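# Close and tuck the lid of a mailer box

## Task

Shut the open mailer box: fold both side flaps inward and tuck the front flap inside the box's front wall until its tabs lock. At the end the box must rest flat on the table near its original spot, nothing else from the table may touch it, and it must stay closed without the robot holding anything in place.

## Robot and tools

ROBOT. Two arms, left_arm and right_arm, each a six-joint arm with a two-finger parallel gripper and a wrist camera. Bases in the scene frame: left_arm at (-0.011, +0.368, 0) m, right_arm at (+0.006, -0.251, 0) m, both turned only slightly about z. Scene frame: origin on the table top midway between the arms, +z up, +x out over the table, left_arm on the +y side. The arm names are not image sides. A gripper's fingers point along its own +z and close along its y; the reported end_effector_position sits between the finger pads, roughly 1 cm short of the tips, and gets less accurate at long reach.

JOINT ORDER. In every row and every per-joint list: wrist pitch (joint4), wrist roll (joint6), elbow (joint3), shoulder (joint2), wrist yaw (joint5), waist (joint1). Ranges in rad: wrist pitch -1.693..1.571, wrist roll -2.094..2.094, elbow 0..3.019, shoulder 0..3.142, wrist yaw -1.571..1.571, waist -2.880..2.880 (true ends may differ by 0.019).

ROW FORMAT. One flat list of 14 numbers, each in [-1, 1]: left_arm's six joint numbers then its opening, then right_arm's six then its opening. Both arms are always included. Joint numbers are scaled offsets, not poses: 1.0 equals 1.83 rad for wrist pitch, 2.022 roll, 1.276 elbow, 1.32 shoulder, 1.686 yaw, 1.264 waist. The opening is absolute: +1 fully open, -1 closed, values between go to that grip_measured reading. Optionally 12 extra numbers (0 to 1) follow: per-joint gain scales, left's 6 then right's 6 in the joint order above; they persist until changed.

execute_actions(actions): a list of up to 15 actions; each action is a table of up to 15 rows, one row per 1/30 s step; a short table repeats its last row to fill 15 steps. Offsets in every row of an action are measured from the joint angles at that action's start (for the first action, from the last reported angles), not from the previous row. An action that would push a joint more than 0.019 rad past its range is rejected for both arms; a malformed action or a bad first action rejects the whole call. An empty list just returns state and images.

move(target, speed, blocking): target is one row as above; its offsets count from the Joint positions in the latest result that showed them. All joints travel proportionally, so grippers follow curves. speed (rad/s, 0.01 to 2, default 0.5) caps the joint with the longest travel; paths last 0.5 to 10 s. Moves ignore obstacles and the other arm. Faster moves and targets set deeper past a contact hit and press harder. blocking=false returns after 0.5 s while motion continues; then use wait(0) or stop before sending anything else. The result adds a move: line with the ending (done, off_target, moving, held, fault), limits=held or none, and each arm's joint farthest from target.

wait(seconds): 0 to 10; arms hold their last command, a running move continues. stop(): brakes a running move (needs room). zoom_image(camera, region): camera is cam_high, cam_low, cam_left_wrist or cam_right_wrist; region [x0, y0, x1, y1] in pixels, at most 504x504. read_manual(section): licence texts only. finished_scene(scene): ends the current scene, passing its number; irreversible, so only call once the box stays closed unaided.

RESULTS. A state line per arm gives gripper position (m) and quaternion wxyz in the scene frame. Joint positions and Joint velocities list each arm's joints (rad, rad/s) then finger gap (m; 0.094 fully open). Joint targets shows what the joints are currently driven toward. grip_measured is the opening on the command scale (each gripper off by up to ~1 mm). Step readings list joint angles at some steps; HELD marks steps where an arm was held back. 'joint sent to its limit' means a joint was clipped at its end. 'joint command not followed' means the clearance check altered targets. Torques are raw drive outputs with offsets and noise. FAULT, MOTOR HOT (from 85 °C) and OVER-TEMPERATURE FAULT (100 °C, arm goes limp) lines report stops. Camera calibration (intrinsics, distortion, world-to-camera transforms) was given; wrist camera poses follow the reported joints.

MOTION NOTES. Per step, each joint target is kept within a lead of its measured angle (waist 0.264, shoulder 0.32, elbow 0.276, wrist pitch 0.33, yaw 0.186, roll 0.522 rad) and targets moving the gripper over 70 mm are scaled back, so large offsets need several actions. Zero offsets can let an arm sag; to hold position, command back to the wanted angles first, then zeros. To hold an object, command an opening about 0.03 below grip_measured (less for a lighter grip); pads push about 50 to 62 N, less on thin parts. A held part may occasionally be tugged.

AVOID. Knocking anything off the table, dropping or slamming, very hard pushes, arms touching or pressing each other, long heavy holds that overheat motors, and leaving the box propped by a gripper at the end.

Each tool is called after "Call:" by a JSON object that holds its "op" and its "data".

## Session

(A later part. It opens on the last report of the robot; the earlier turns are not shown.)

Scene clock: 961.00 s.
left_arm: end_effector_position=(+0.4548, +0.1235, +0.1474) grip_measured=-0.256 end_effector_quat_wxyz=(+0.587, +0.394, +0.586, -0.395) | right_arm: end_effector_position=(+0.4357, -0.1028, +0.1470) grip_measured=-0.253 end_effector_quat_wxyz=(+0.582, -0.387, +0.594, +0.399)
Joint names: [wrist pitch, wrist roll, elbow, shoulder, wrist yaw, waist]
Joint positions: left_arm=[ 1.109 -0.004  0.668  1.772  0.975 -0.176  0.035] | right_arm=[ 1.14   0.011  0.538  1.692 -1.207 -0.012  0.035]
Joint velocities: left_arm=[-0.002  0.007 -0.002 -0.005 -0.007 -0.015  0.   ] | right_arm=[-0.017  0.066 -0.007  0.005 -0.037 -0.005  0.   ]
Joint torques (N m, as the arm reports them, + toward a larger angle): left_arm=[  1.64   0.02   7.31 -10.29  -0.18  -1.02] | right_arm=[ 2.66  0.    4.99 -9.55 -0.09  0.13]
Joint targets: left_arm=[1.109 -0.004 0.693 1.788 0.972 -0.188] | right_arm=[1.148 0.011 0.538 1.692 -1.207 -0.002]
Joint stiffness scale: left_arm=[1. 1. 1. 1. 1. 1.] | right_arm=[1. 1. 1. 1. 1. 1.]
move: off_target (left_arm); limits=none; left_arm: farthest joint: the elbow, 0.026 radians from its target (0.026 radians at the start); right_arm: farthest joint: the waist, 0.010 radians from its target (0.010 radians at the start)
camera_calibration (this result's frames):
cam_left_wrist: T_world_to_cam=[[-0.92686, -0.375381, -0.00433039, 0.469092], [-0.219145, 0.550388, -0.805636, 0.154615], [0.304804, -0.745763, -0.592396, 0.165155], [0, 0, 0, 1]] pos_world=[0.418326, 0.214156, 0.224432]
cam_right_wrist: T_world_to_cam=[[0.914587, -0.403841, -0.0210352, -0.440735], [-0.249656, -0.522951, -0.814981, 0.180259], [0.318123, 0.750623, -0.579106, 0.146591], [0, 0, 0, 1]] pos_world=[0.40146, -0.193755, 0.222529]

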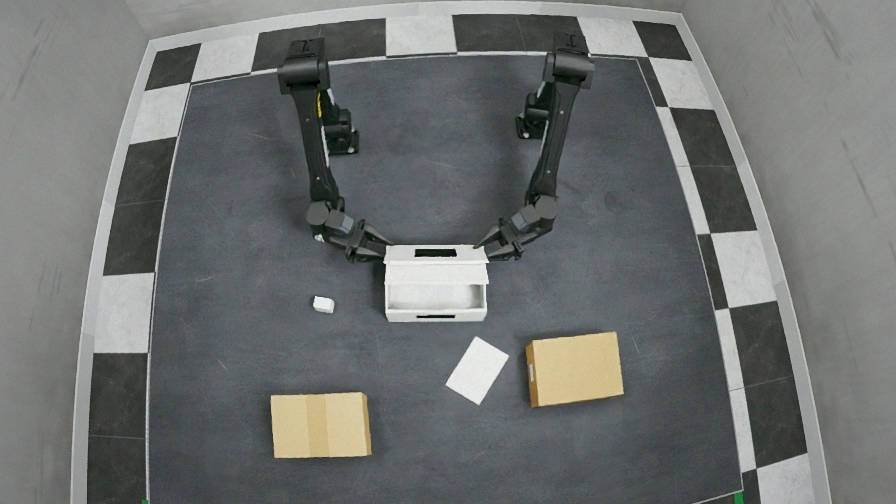

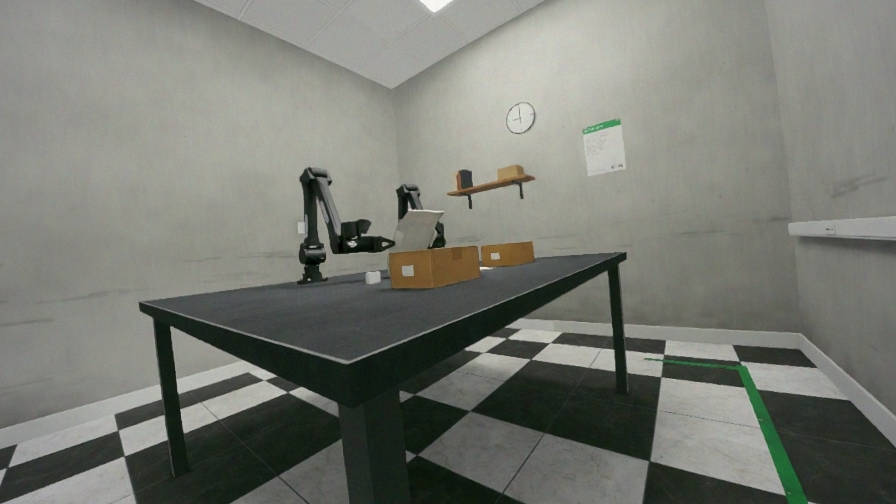

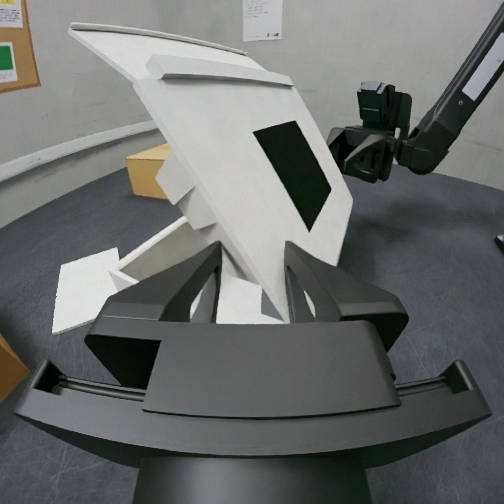

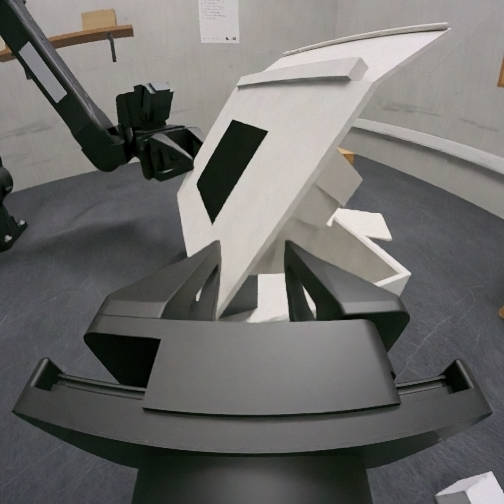

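Call:
{"op": "move", "data": {"target": [0,0,0.02,0.012,0,-0.009,-0.255,-0.004,0,0.06,0.045,0,0.008,-0.255], "speed": 0.06}}

Call:
{"op": "zoom_image", "data": {"camera": "cam_high", "region": [340,210,540,330]}}

Scene clock: 969.43 s.
left_arm: end_effector_position=(+0.4548, +0.1235, +0.1474) grip_measured=-0.256 end_effector_quat_wxyz=(+0.587, +0.394, +0.586, -0.395) | right_arm: end_effector_position=(+0.4528, -0.1031, +0.1432) grip_measured=-0.253 end_effector_quat_wxyz=(+0.583, -0.389, +0.592, +0.399)
Joint names: [wrist pitch, wrist roll, elbow, shoulder, wrist yaw, waist]
Joint positions: left_arm=[ 1.109 -0.004  0.668  1.772  0.975 -0.176  0.035] | right_arm=[ 1.14   0.011  0.586  1.735 -1.209 -0.012  0.035]
Joint velocities: left_arm=[ 0.007 -0.051 -0.007 -0.005 -0.022  0.005 -0.001] | right_arm=[ 0.012  0.007 -0.022  0.015 -0.051 -0.005  0.001]
Joint torques (N m, as the arm reports them, + toward a larger angle): left_arm=[  1.63   0.02   7.32 -10.25  -0.03  -0.98] | right_arm=[ 1.81 -0.01  7.36 -9.45  0.    0.11]
Joint targets: left_arm=[1.109 -0.004 0.693 1.788 0.975 -0.188] | right_arm=[1.133 0.011 0.615 1.751 -1.206 -0.002]
Joint stiffness scale: left_arm=[1. 1. 1. 1. 1. 1.] | right_arm=[1. 1. 1. 1. 1. 1.]
move: off_target (left_arm, right_arm); limits=none; left_arm: farthest joint: the elbow, 0.026 radians from its target (0.026 radians at the start); right_arm: farthest joint: the elbow, 0.028 radians from its target (0.076 radians at the start)
camera_calibration (this result's frames):
cam_left_wrist: T_world_to_cam=[[-0.92686, -0.375381, -0.00433039, 0.469092], [-0.219145, 0.550388, -0.805636, 0.154615], [0.304804, -0.745763, -0.592396, 0.165155], [0, 0, 0, 1]] pos_world=[0.418326, 0.214156, 0.224432]
cam_right_wrist: T_world_to_cam=[[0.915602, -0.401749, -0.0164537, -0.457493], [-0.244415, -0.523606, -0.816148, 0.179007], [0.319271, 0.751288, -0.577609, 0.138539], [0, 0, 0, 1]] pos_world=[0.418402, -0.194151, 0.21859]

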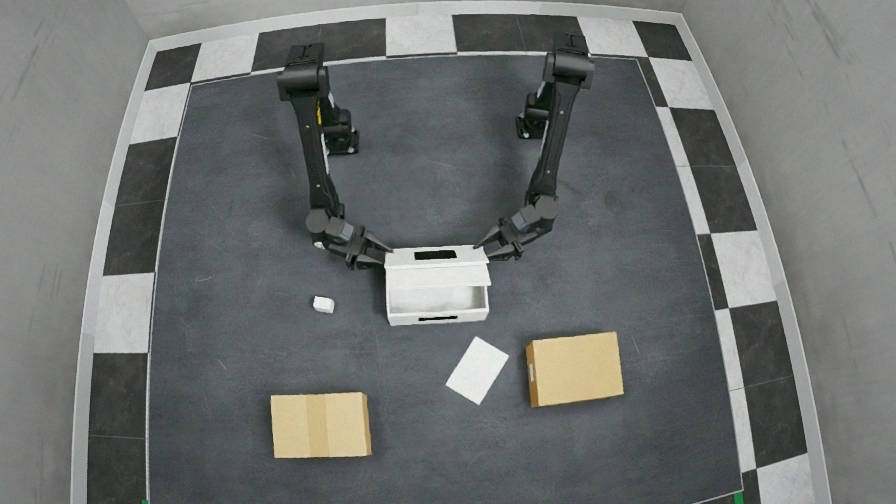

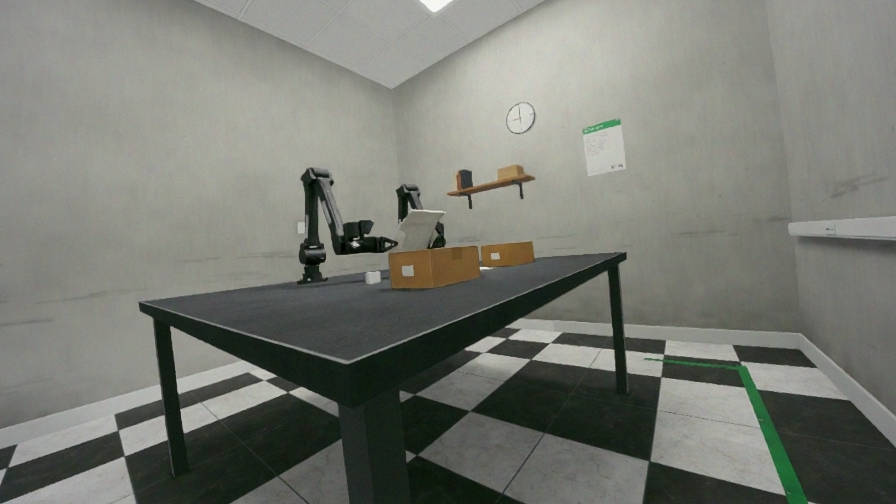

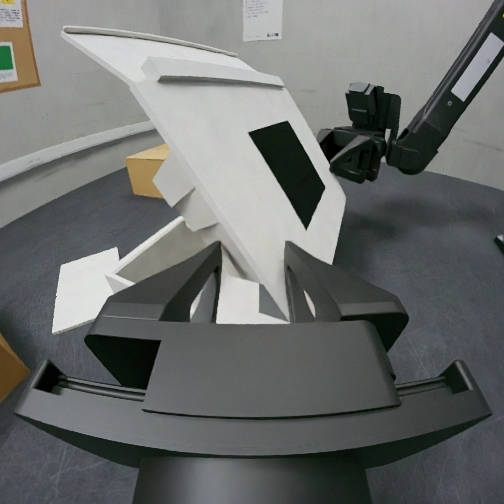

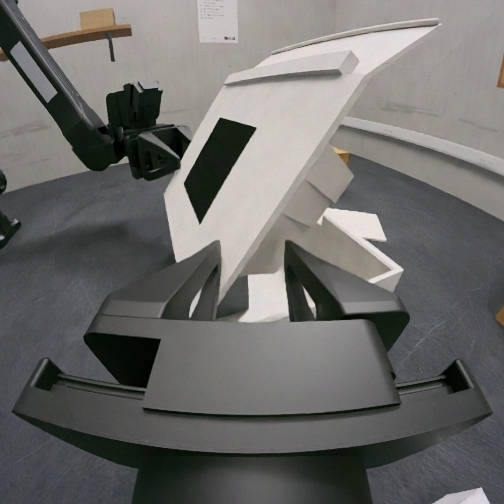

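Region (340, 210, 540, 330) of cam_high's 896x504 image, scaled by 2.520, with more detail than that image has; it fills the top 302 rows of this view, and the rest is white.

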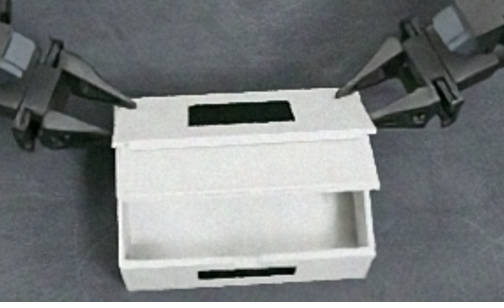

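Call:
{"op": "move", "data": {"target": [0.045,0,0.04,0.085,0,-0.009,-0.255,0.045,0,0.04,0.075,0,0.008,-0.255], "speed": 0.06}}

Call:
{"op": "zoom_image", "data": {"camera": "cam_high", "region": [340,210,540,330]}}

Scene clock: 984.67 s.
left_arm: end_effector_position=(+0.4661, +0.1229, +0.1385) grip_measured=-0.255 end_effector_quat_wxyz=(+0.598, +0.390, +0.578, -0.395) | right_arm: end_effector_position=(+0.4631, -0.1031, +0.1354) grip_measured=-0.253 end_effector_quat_wxyz=(+0.594, -0.399, +0.578, +0.392)
Joint names: [wrist pitch, wrist roll, elbow, shoulder, wrist yaw, waist]
Joint positions: left_arm=[ 1.19  -0.031  0.697  1.838  0.972 -0.174  0.035] | right_arm=[ 1.219  0.016  0.617  1.799 -1.215 -0.012  0.035]
Joint velocities: left_arm=[ 0.002 -0.007  0.002 -0.005 -0.051 -0.005  0.   ] | right_arm=[-0.017  0.11  -0.002 -0.034 -0.037 -0.034  0.   ]
Joint torques (N m, as the arm reports them, + toward a larger angle): left_arm=[ 1.68  0.25  6.75 -8.59  0.08 -1.21] | right_arm=[ 2.26 -0.06  6.5  -7.55  0.15  0.39]
Joint targets: left_arm=[1.191 -0.004 0.719 1.884 0.975 -0.188] | right_arm=[1.223 0.011 0.637 1.834 -1.209 -0.002]
Joint stiffness scale: left_arm=[1. 1. 1. 1. 1. 1.] | right_arm=[1. 1. 1. 1. 1. 1.]
move: off_target (left_arm, right_arm); limits=none; left_arm: farthest joint: the shoulder, 0.046 radians from its target (0.112 radians at the start); right_arm: farthest joint: the shoulder, 0.035 radians from its target (0.099 radians at the start)
camera_calibration (this result's frames):
cam_left_wrist: T_world_to_cam=[[-0.924534, -0.380844, -0.0139701, 0.480221], [-0.207454, 0.533687, -0.819842, 0.148793], [0.319687, -0.755074, -0.572419, 0.147349], [0, 0, 0, 1]] pos_world=[0.427743, 0.21474, 0.213041]
cam_right_wrist: T_world_to_cam=[[0.917782, -0.396484, 0.0218339, -0.472681], [-0.207026, -0.524696, -0.825733, 0.159006], [0.338846, 0.753322, -0.563639, 0.119907], [0, 0, 0, 1]] pos_world=[0.426107, -0.19431, 0.209201]

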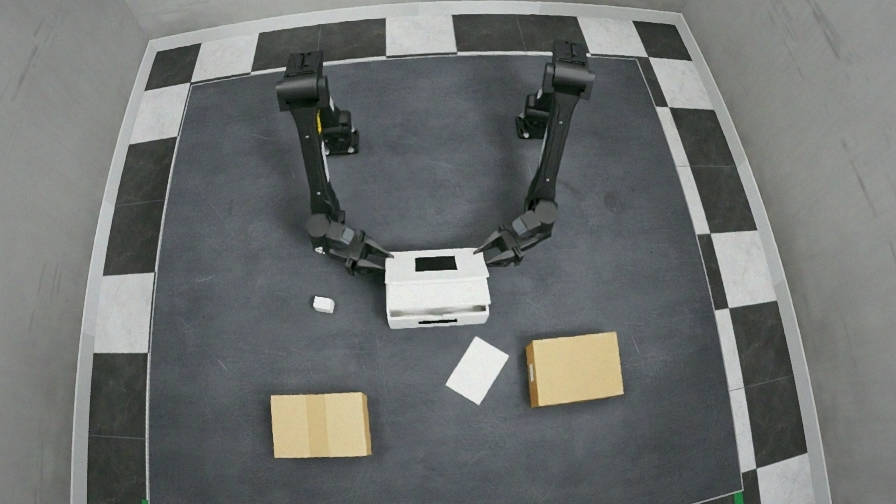

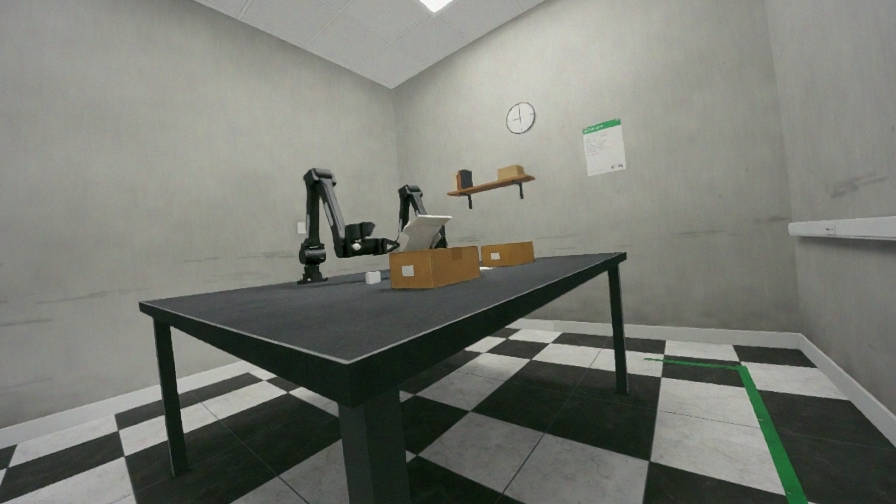

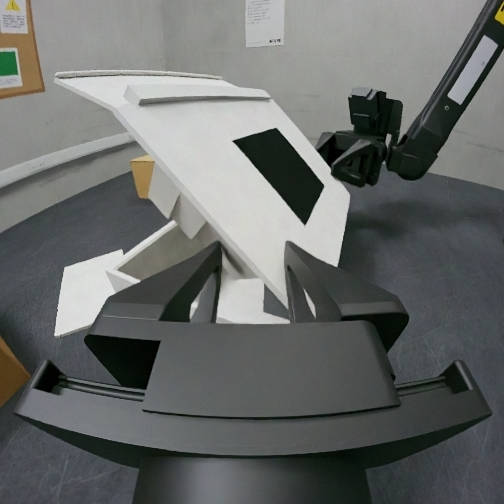

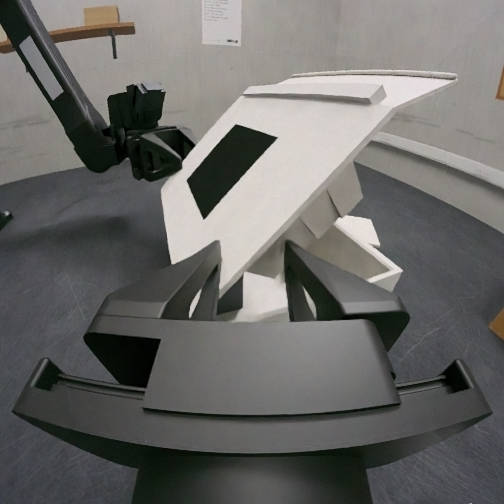

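Region (340, 210, 540, 330) of cam_high's 896x504 image, scaled by 2.520, with more detail than that image has; it fills the top 302 rows of this view, and the rest is white.

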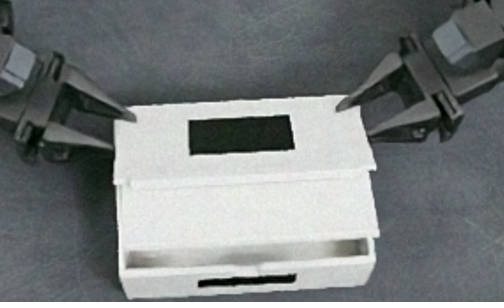

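Call:
{"op": "move", "data": {"target": [0.01,-0.17,0.015,0.075,0,-0.009,-0.06,0.01,0.17,0.015,0.065,0,0.008,-0.06], "speed": 0.12}}

Call:
{"op": "zoom_image", "data": {"camera": "cam_high", "region": [340,220,540,340]}}

Scene clock: 1012.43 s.
left_arm: end_effector_position=(+0.4661, +0.1233, +0.1178) grip_measured=-0.061 end_effector_quat_wxyz=(+0.519, +0.289, +0.640, -0.487) | right_arm: end_effector_position=(+0.4635, -0.1031, +0.1147) grip_measured=-0.061 end_effector_quat_wxyz=(+0.511, -0.291, +0.645, +0.489)
Joint names: [wrist pitch, wrist roll, elbow, shoulder, wrist yaw, waist]
Joint positions: left_arm=[ 1.216 -0.349  0.697  1.889  0.972 -0.173  0.044] | right_arm=[ 1.235  0.341  0.619  1.853 -1.215 -0.012  0.044]
Joint velocities: left_arm=[-0.007  0.007  0.002 -0.005 -0.022 -0.005 -0.   ] | right_arm=[ 0.012 -0.095 -0.002  0.005  0.022 -0.005  0.   ]
Joint torques (N m, as the arm reports them, + toward a larger angle): left_arm=[ 1.28 -0.17  6.08 -8.57 -0.05 -1.07] | right_arm=[ 2.21  0.17  5.9  -7.98 -0.08  0.21]
Joint targets: left_arm=[1.208 -0.374 0.715 1.937 0.972 -0.185] | right_arm=[1.237 0.359 0.636 1.885 -1.215 -0.002]
Joint stiffness scale: left_arm=[1. 1. 1. 1. 1. 1.] | right_arm=[1. 1. 1. 1. 1. 1.]
move: off_target (left_arm, right_arm); limits=none; left_arm: farthest joint: the shoulder, 0.048 radians from its target (0.099 radians at the start); right_arm: farthest joint: the shoulder, 0.031 radians from its target (0.086 radians at the start)
camera_calibration (this result's frames):
cam_left_wrist: T_world_to_cam=[[-0.877788, -0.357671, 0.318686, 0.416297], [-0.459687, 0.441663, -0.770469, 0.254723], [0.134822, -0.822804, -0.552103, 0.227913], [0, 0, 0, 1]] pos_world=[0.451785, 0.223923, 0.18942]
cam_right_wrist: T_world_to_cam=[[0.865747, -0.375286, -0.331123, -0.405769], [-0.478441, -0.426414, -0.767636, 0.271247], [0.146887, 0.823002, -0.548719, 0.202575], [0, 0, 0, 1]] pos_world=[0.451313, -0.203336, 0.185016]

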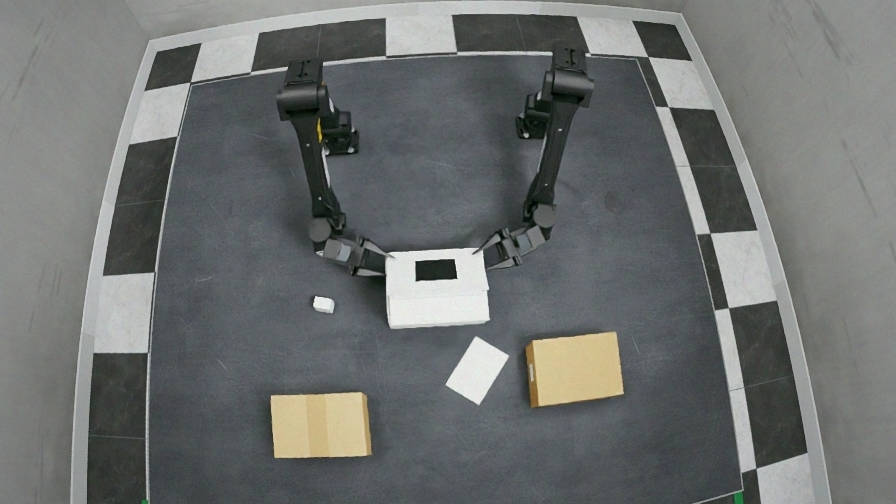

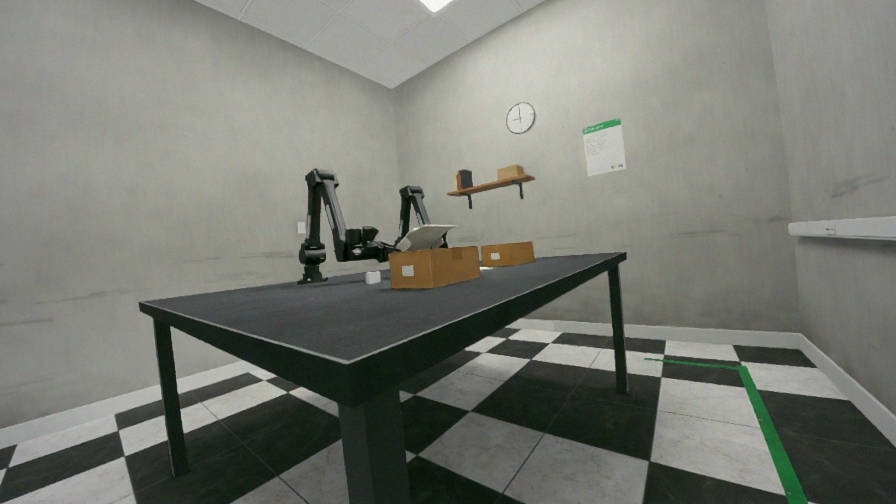

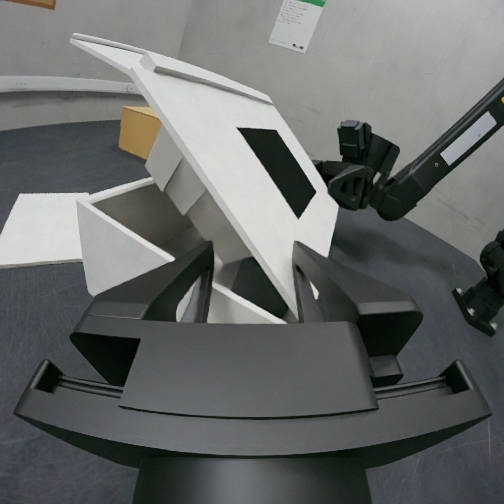

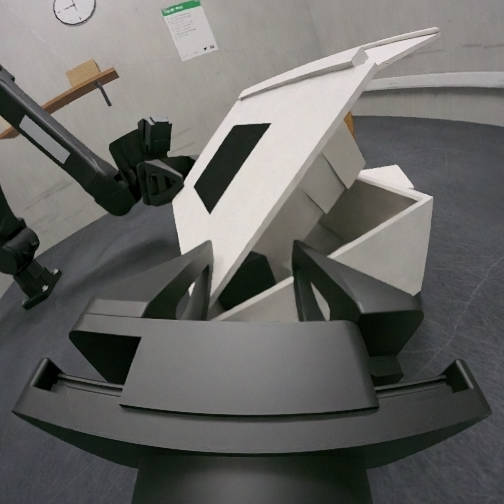

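Region (340, 220, 540, 340) of cam_high's 896x504 image, scaled by 2.520, with more detail than that image has; it fills the top 302 rows of this view, and the rest is white.

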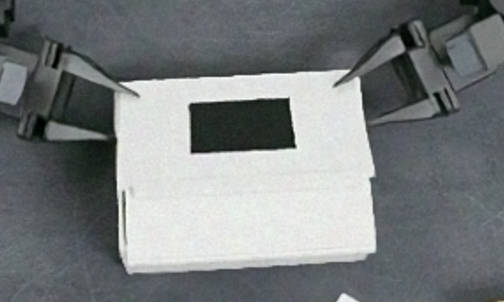

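Call:
{"op": "zoom_image", "data": {"camera": "cam_right_wrist", "region": [180,130,440,330]}}

Call:
{"op": "zoom_image", "data": {"camera": "cam_left_wrist", "region": [70,130,330,330]}}

Region (180, 130, 440, 330) of cam_right_wrist's 504x504 image, scaled by 1.938, with more detail than that image has; it fills the top 388 rows of this view, and the rest is white.

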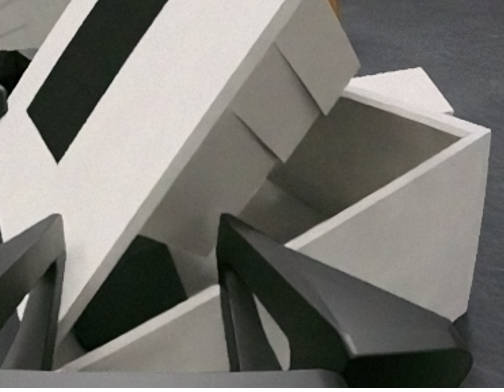

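Region (70, 130, 330, 330) of cam_left_wrist's 504x504 image, scaled by 1.938, with more detail than that image has; it fills the top 388 rows of this view, and the rest is white.

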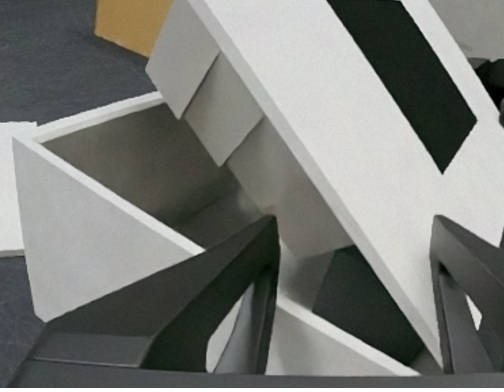

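Call:
{"op": "move", "data": {"target": [0,-0.08,0.015,0.036,0,-0.009,-0.36,0,0.08,0.015,0.024,0,0.008,-0.36], "speed": 0.1}}

Call:
{"op": "zoom_image", "data": {"camera": "cam_right_wrist", "region": [180,130,440,330]}}

Call:
{"op": "zoom_image", "data": {"camera": "cam_left_wrist", "region": [70,130,330,330]}}

Scene clock: 1033.03 s.
left_arm: end_effector_position=(+0.4675, +0.1236, +0.1191) grip_measured=-0.358 end_effector_quat_wxyz=(+0.487, +0.244, +0.657, -0.521) | right_arm: end_effector_position=(+0.4646, -0.1029, +0.1158) grip_measured=-0.358 end_effector_quat_wxyz=(+0.475, -0.244, +0.663, +0.524)
Joint names: [wrist pitch, wrist roll, elbow, shoulder, wrist yaw, waist]
Joint positions: left_arm=[ 1.221 -0.488  0.7    1.89   0.97  -0.172  0.03 ] | right_arm=[ 1.235  0.487  0.622  1.853 -1.214 -0.011  0.03 ]
Joint velocities: left_arm=[-0.017 -0.037  0.007  0.024 -0.037 -0.005 -0.002] | right_arm=[-0.002 -0.007  0.002 -0.015 -0.066 -0.015 -0.   ]
Joint torques (N m, as the arm reports them, + toward a larger angle): left_arm=[ 1.43 -0.15  5.96 -8.76  0.02 -1.07] | right_arm=[ 2.05  0.15  5.79 -8.31 -0.06  0.01]
Joint targets: left_arm=[1.216 -0.510 0.716 1.937 0.971 -0.184] | right_arm=[1.235 0.503 0.639 1.885 -1.215 -0.001]
Joint stiffness scale: left_arm=[1. 1. 1. 1. 1. 1.] | right_arm=[1. 1. 1. 1. 1. 1.]
move: off_target (left_arm, right_arm); limits=none; left_arm: farthest joint: the shoulder, 0.046 radians from its target (0.047 radians at the start); right_arm: farthest joint: the shoulder, 0.032 radians from its target (0.031 radians at the start)
camera_calibration (this result's frames):
cam_left_wrist: T_world_to_cam=[[-0.831362, -0.337236, 0.441712, 0.378315], [-0.551283, 0.400098, -0.732126, 0.299623], [0.0701717, -0.85217, -0.518539, 0.258561], [0, 0, 0, 1]] pos_world=[0.46155, 0.228041, 0.18633]
cam_right_wrist: T_world_to_cam=[[0.813836, -0.35362, -0.461112, -0.364917], [-0.575998, -0.38604, -0.720555, 0.316721], [0.0767946, 0.852013, -0.517858, 0.234906], [0, 0, 0, 1]] pos_world=[0.461374, -0.206918, 0.181595]

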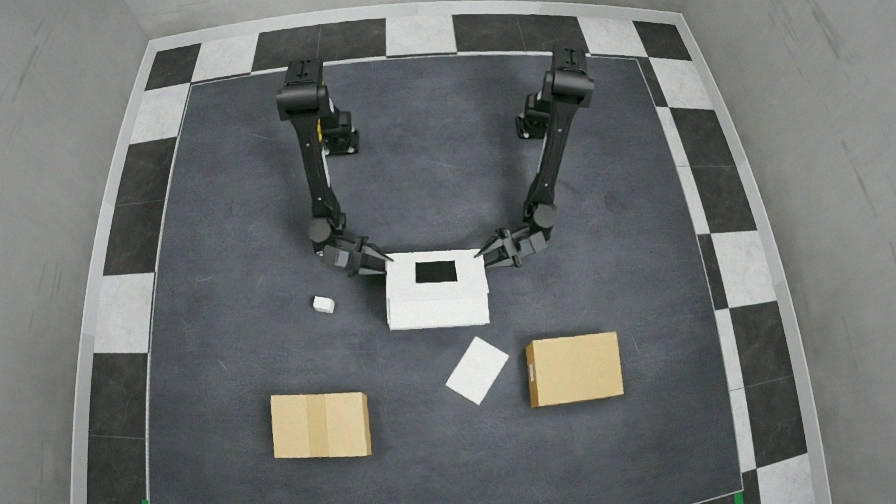

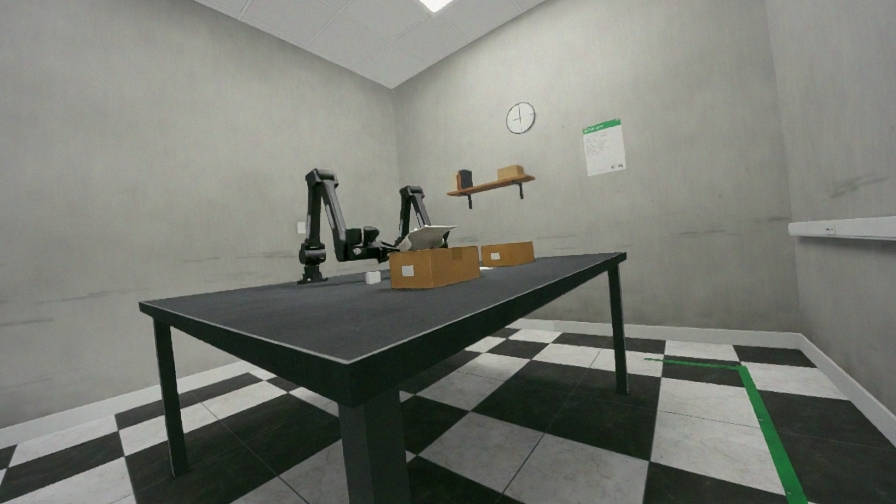

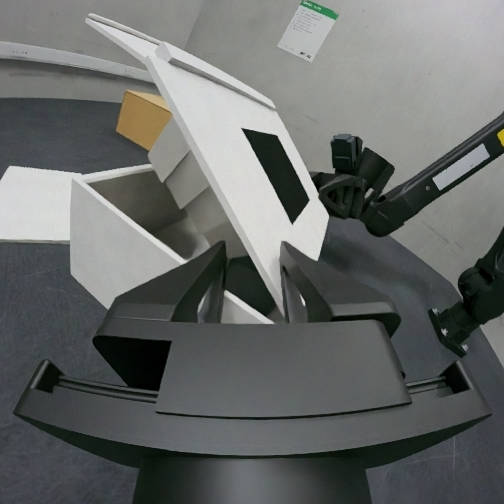

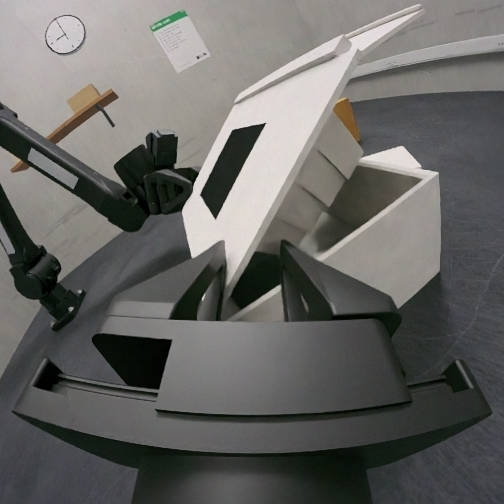

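Region (180, 130, 440, 330) of cam_right_wrist's 504x504 image, scaled by 1.938, with more detail than that image has; it fills the top 388 rows of this view, and the rest is white.

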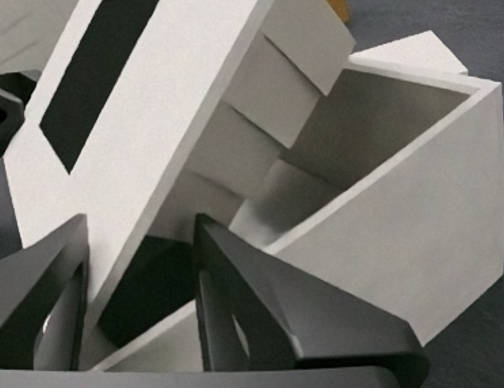

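Region (70, 130, 330, 330) of cam_left_wrist's 504x504 image, scaled by 1.938, with more detail than that image has; it fills the top 388 rows of this view, and the rest is white.

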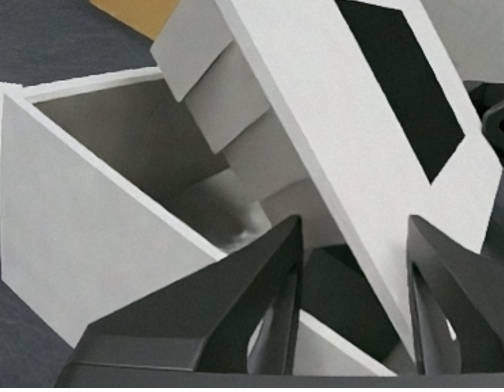

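Call:
{"op": "move", "data": {"target": [-0.01,-0.2,0.06,0.065,0,-0.009,-0.36,-0.005,0.2,0.06,0.055,0,0.008,-0.36], "speed": 0.15}}

Call:
{"op": "zoom_image", "data": {"camera": "cam_high", "region": [340,220,540,340]}}

Scene clock: 1045.70 s.
left_arm: end_effector_position=(+0.4892, +0.1226, +0.1238) grip_measured=-0.359 end_effector_quat_wxyz=(+0.392, +0.120, +0.684, -0.603) | right_arm: end_effector_position=(+0.4861, -0.1034, +0.1198) grip_measured=-0.359 end_effector_quat_wxyz=(+0.376, -0.123, +0.692, +0.605)
Joint names: [wrist pitch, wrist roll, elbow, shoulder, wrist yaw, waist]
Joint positions: left_arm=[ 1.223 -0.873  0.76   1.919  0.97  -0.166  0.03 ] | right_arm=[ 1.235  0.875  0.685  1.882 -1.217 -0.011  0.03 ]
Joint velocities: left_arm=[-0.007 -0.007  0.002  0.005  0.037  0.005 -0.   ] | right_arm=[-0.012  0.037 -0.007 -0.005  0.007 -0.015 -0.001]
Joint torques (N m, as the arm reports them, + toward a larger angle): left_arm=[ 0.72 -0.1   6.13 -8.56 -0.07 -1.61] | right_arm=[ 1.65  0.07  5.89 -7.76  0.01  0.58]
Joint targets: left_arm=[1.203 -0.892 0.776 1.976 0.970 -0.184] | right_arm=[1.226 0.891 0.699 1.925 -1.214 -0.001]
Joint stiffness scale: left_arm=[1. 1. 1. 1. 1. 1.] | right_arm=[1. 1. 1. 1. 1. 1.]
move: off_target (left_arm, right_arm); limits=none; left_arm: farthest joint: the shoulder, 0.057 radians from its target (0.086 radians at the start); right_arm: farthest joint: the shoulder, 0.044 radians from its target (0.073 radians at the start)
camera_calibration (this result's frames):
cam_left_wrist: T_world_to_cam=[[-0.641676, -0.242137, 0.727751, 0.254038], [-0.76286, 0.299658, -0.57293, 0.411526], [-0.0793488, -0.922808, -0.377, 0.322999], [0, 0, 0, 1]] pos_world=[0.502576, 0.236261, 0.172669]
cam_right_wrist: T_world_to_cam=[[0.616845, -0.262109, -0.742159, -0.241885], [-0.783211, -0.297833, -0.54578, 0.420749], [-0.077986, 0.917929, -0.389004, 0.302289], [0, 0, 0, 1]] pos_world=[0.502315, -0.215567, 0.167711]

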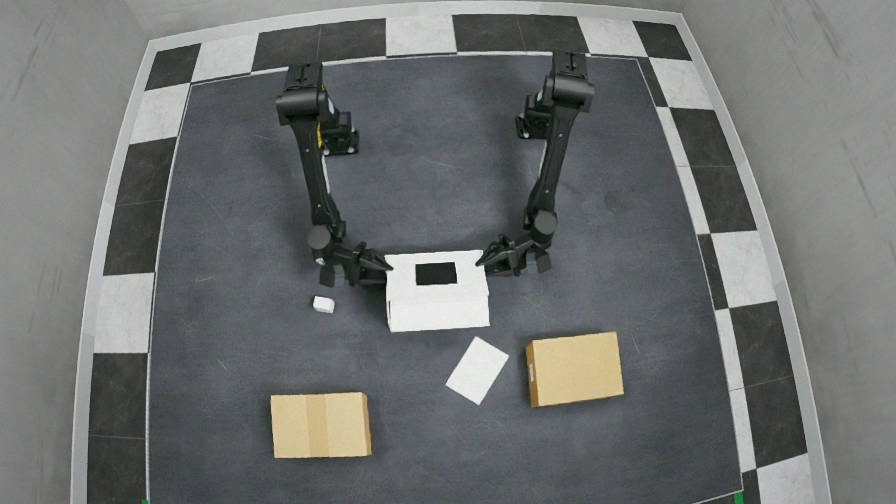

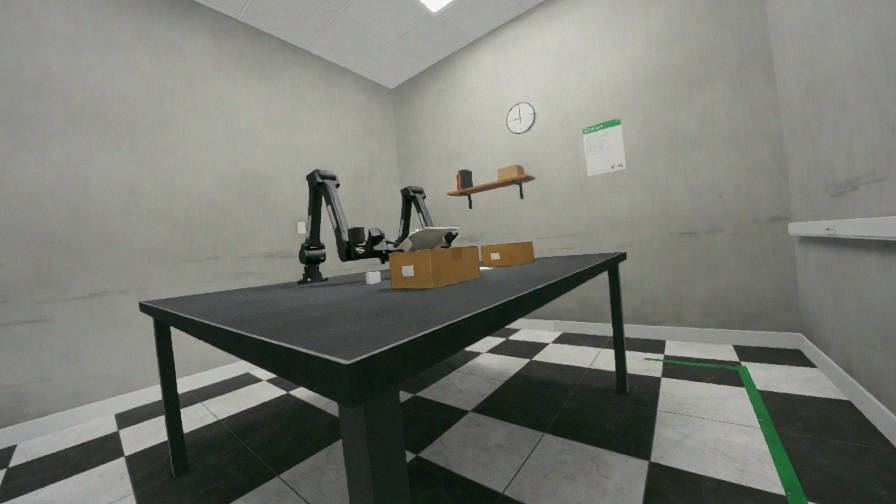

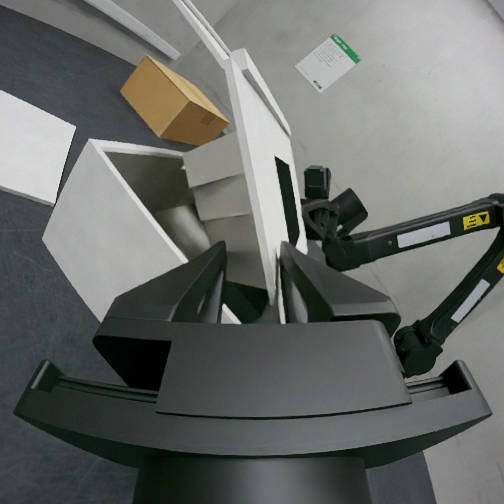

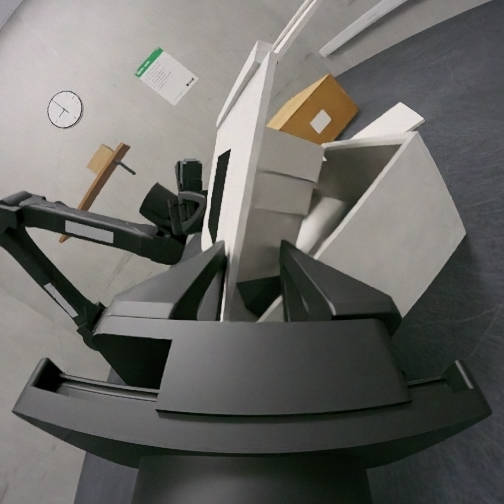

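Region (340, 220, 540, 340) of cam_high's 896x504 image, scaled by 2.520, with more detail than that image has; it fills the top 302 rows of this view, and the rest is white.

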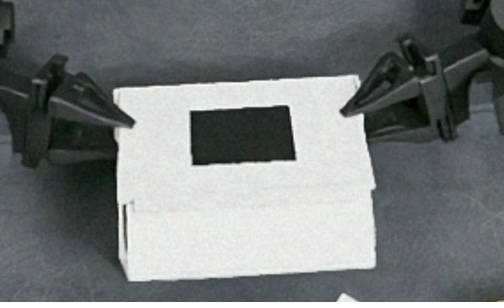

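Call:
{"op": "move", "data": {"target": [0,-0.06,0.012,0.06,0,-0.009,-0.7,0,0.06,0.012,0.05,0,0.008,-0.7], "speed": 0.06}}

Scene clock: 1064.17 s.
left_arm: end_effector_position=(+0.4903, +0.1220, +0.1197) grip_measured=-0.696 end_effector_quat_wxyz=(+0.358, +0.082, +0.689, -0.625) | right_arm: end_effector_position=(+0.4868, -0.1028, +0.1161) grip_measured=-0.695 end_effector_quat_wxyz=(+0.339, -0.085, +0.697, +0.626)
Joint names: [wrist pitch, wrist roll, elbow, shoulder, wrist yaw, waist]
Joint positions: left_arm=[ 1.238 -0.988  0.764  1.935  0.968 -0.167  0.014] | right_arm=[ 1.246  0.99   0.69   1.896 -1.221 -0.011  0.014]
Joint velocities: left_arm=[-0.012  0.007 -0.002 -0.015 -0.007 -0.005  0.001] | right_arm=[-0.002 -0.037 -0.002 -0.005 -0.022  0.015  0.001]
Joint torques (N m, as the arm reports them, + toward a larger angle): left_arm=[ 0.96  0.04  5.67 -8.21  0.   -0.91] | right_arm=[ 1.72 -0.02  5.37 -7.65  0.09  0.02]
Joint targets: left_arm=[1.223 -0.994 0.775 1.998 0.970 -0.177] | right_arm=[1.235 0.997 0.701 1.948 -1.217 -0.002]
Joint stiffness scale: left_arm=[1. 1. 1. 1. 1. 1.] | right_arm=[1. 1. 1. 1. 1. 1.]
move: off_target (left_arm, right_arm); limits=none; left_arm: farthest joint: the shoulder, 0.063 radians from its target (0.079 radians at the start); right_arm: farthest joint: the shoulder, 0.052 radians from its target (0.066 radians at the start)
camera_calibration (this result's frames):
cam_left_wrist: T_world_to_cam=[[-0.564588, -0.205011, 0.799506, 0.206676], [-0.816844, 0.277678, -0.505629, 0.431312], [-0.118346, -0.938544, -0.324236, 0.335644], [0, 0, 0, 1]] pos_world=[0.508724, 0.237622, 0.161673]
cam_right_wrist: T_world_to_cam=[[0.53624, -0.225503, -0.813385, -0.193669], [-0.835128, -0.281606, -0.472503, 0.437903], [-0.122503, 0.932656, -0.339333, 0.317775], [0, 0, 0, 1]] pos_world=[0.508487, -0.216732, 0.157214]

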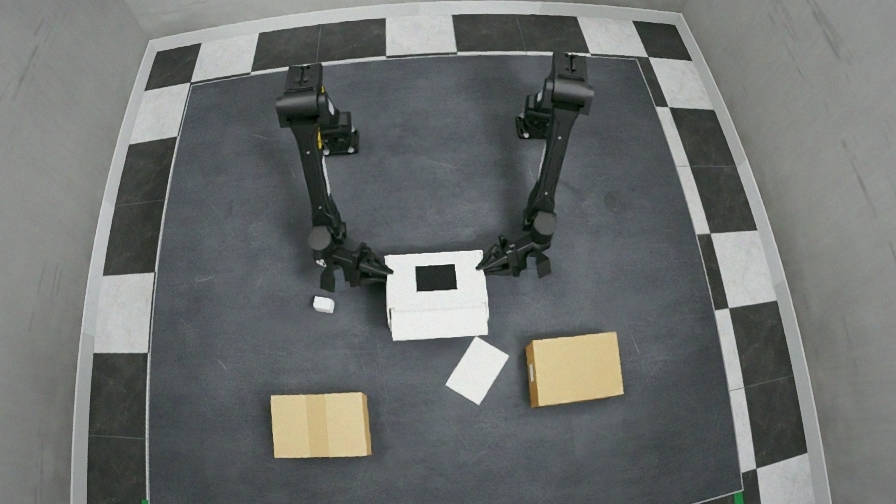

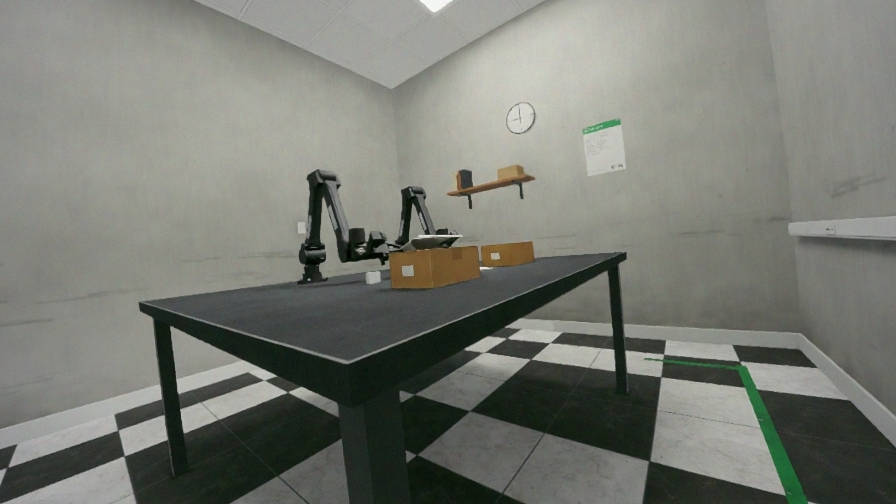

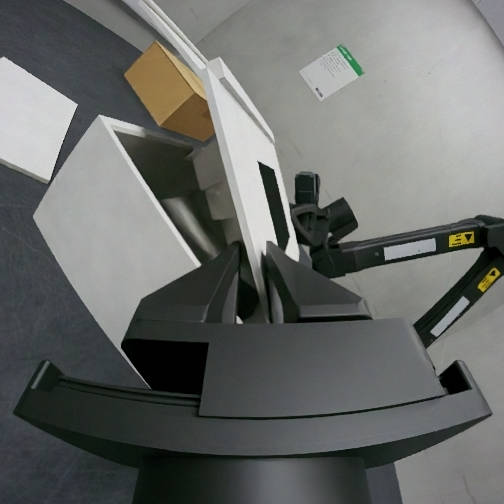

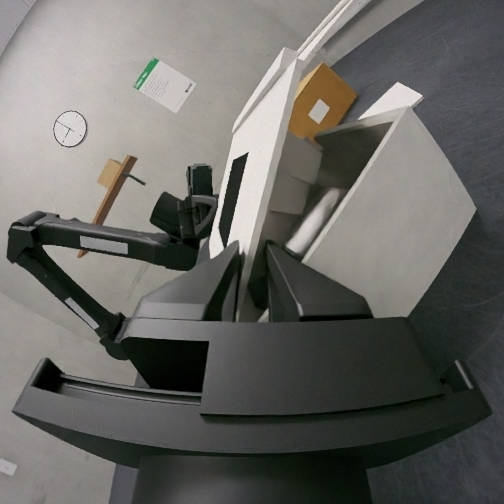

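Call:
{"op": "move", "data": {"target": [0,0,0.012,0,0.065,0.095,-0.7,0,0,0.01,0.03,0,0.005,-0.7], "speed": 0.1}}

Scene clock: 1079.33 s.
left_arm: end_effector_position=(+0.4994, +0.1729, +0.1201) grip_measured=-0.698 end_effector_quat_wxyz=(+0.363, +0.081, +0.690, -0.621) | right_arm: end_effector_position=(+0.4869, -0.1025, +0.1165) grip_measured=-0.696 end_effector_quat_wxyz=(+0.339, -0.086, +0.697, +0.626)
Joint names: [wrist pitch, wrist roll, elbow, shoulder, wrist yaw, waist]
Joint positions: left_arm=[ 1.241 -0.988  0.765  1.934  1.073 -0.052  0.014] | right_arm=[ 1.246  0.991  0.691  1.895 -1.222 -0.01   0.014]
Joint velocities: left_arm=[-0.007 -0.007 -0.012 -0.005  0.051 -0.005 -0.   ] | right_arm=[-0.007 -0.022 -0.022 -0.015 -0.022  0.005  0.001]
Joint torques (N m, as the arm reports them, + toward a larger angle): left_arm=[  1.46   0.09   5.83 -13.07   0.12   0.17] | right_arm=[ 2.29 -0.07  5.55 -8.68 -0.02  0.11]
Joint targets: left_arm=[1.238 -0.988 0.779 1.935 1.077 -0.047] | right_arm=[1.246 0.990 0.703 1.935 -1.221 -0.004]
Joint stiffness scale: left_arm=[1. 1. 1. 1. 1. 1.] | right_arm=[1. 1. 1. 1. 1. 1.]
move: off_target (right_arm); limits=none; left_arm: farthest joint: the elbow, 0.014 radians from its target (0.015 radians at the start); right_arm: farthest joint: the shoulder, 0.040 radians from its target (0.040 radians at the start)
camera_calibration (this result's frames):
cam_left_wrist: T_world_to_cam=[[-0.567591, -0.215594, 0.794581, 0.225851], [-0.816316, 0.272904, -0.509069, 0.42583], [-0.107092, -0.937573, -0.330891, 0.379646], [0, 0, 0, 1]] pos_world=[0.516459, 0.288427, 0.162941]
cam_right_wrist: T_world_to_cam=[[0.537558, -0.22453, -0.812784, -0.193857], [-0.834129, -0.282801, -0.473552, 0.437735], [-0.123529, 0.932529, -0.339309, 0.318192], [0, 0, 0, 1]] pos_world=[0.508643, -0.216458, 0.157692]

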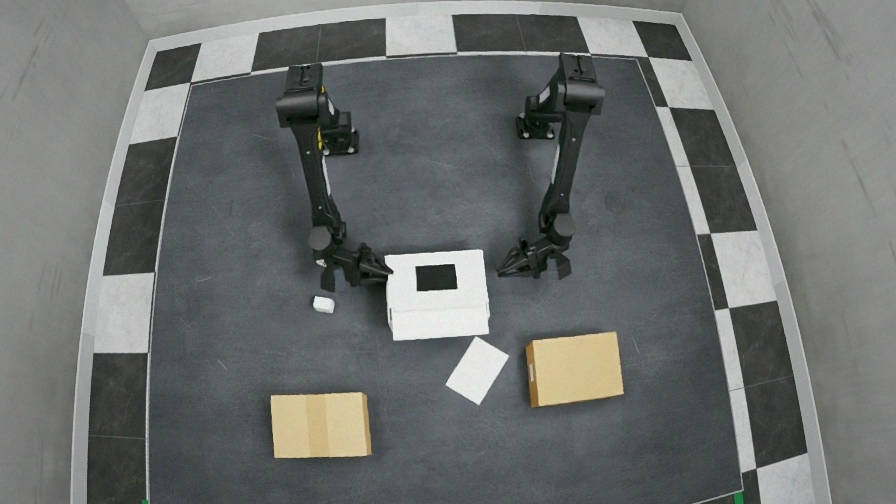

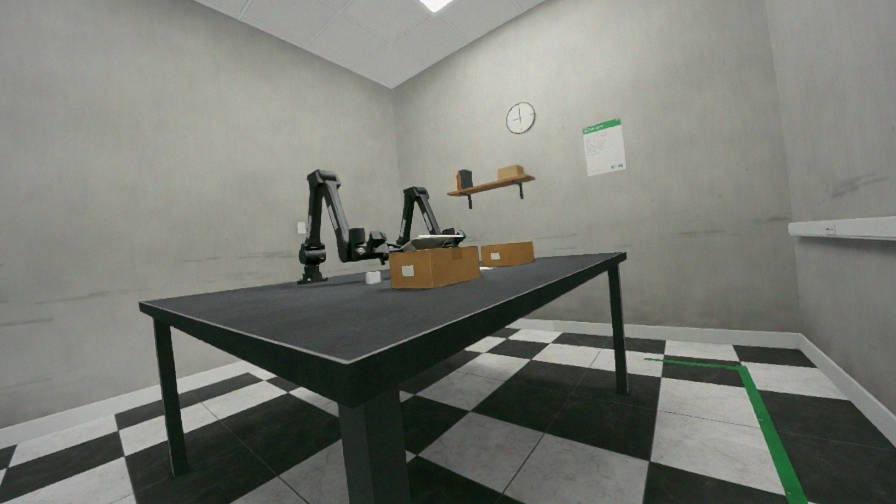

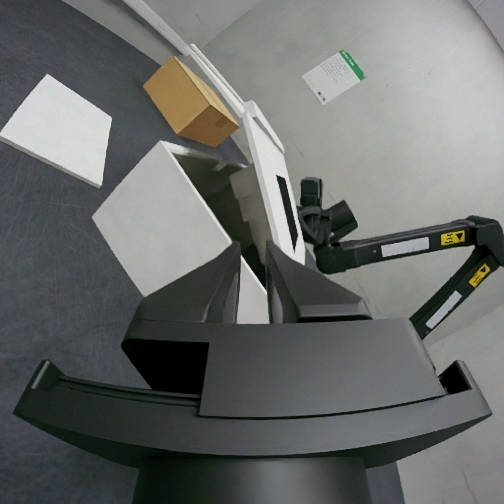

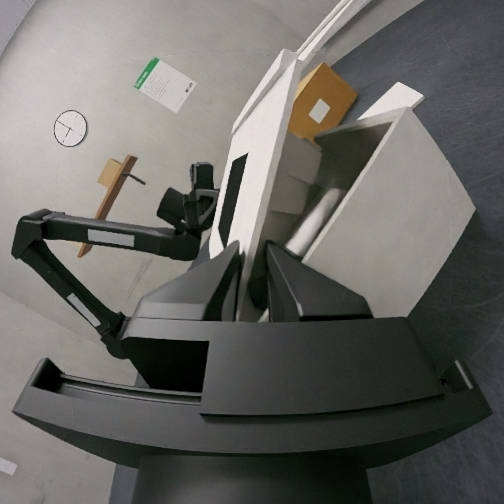

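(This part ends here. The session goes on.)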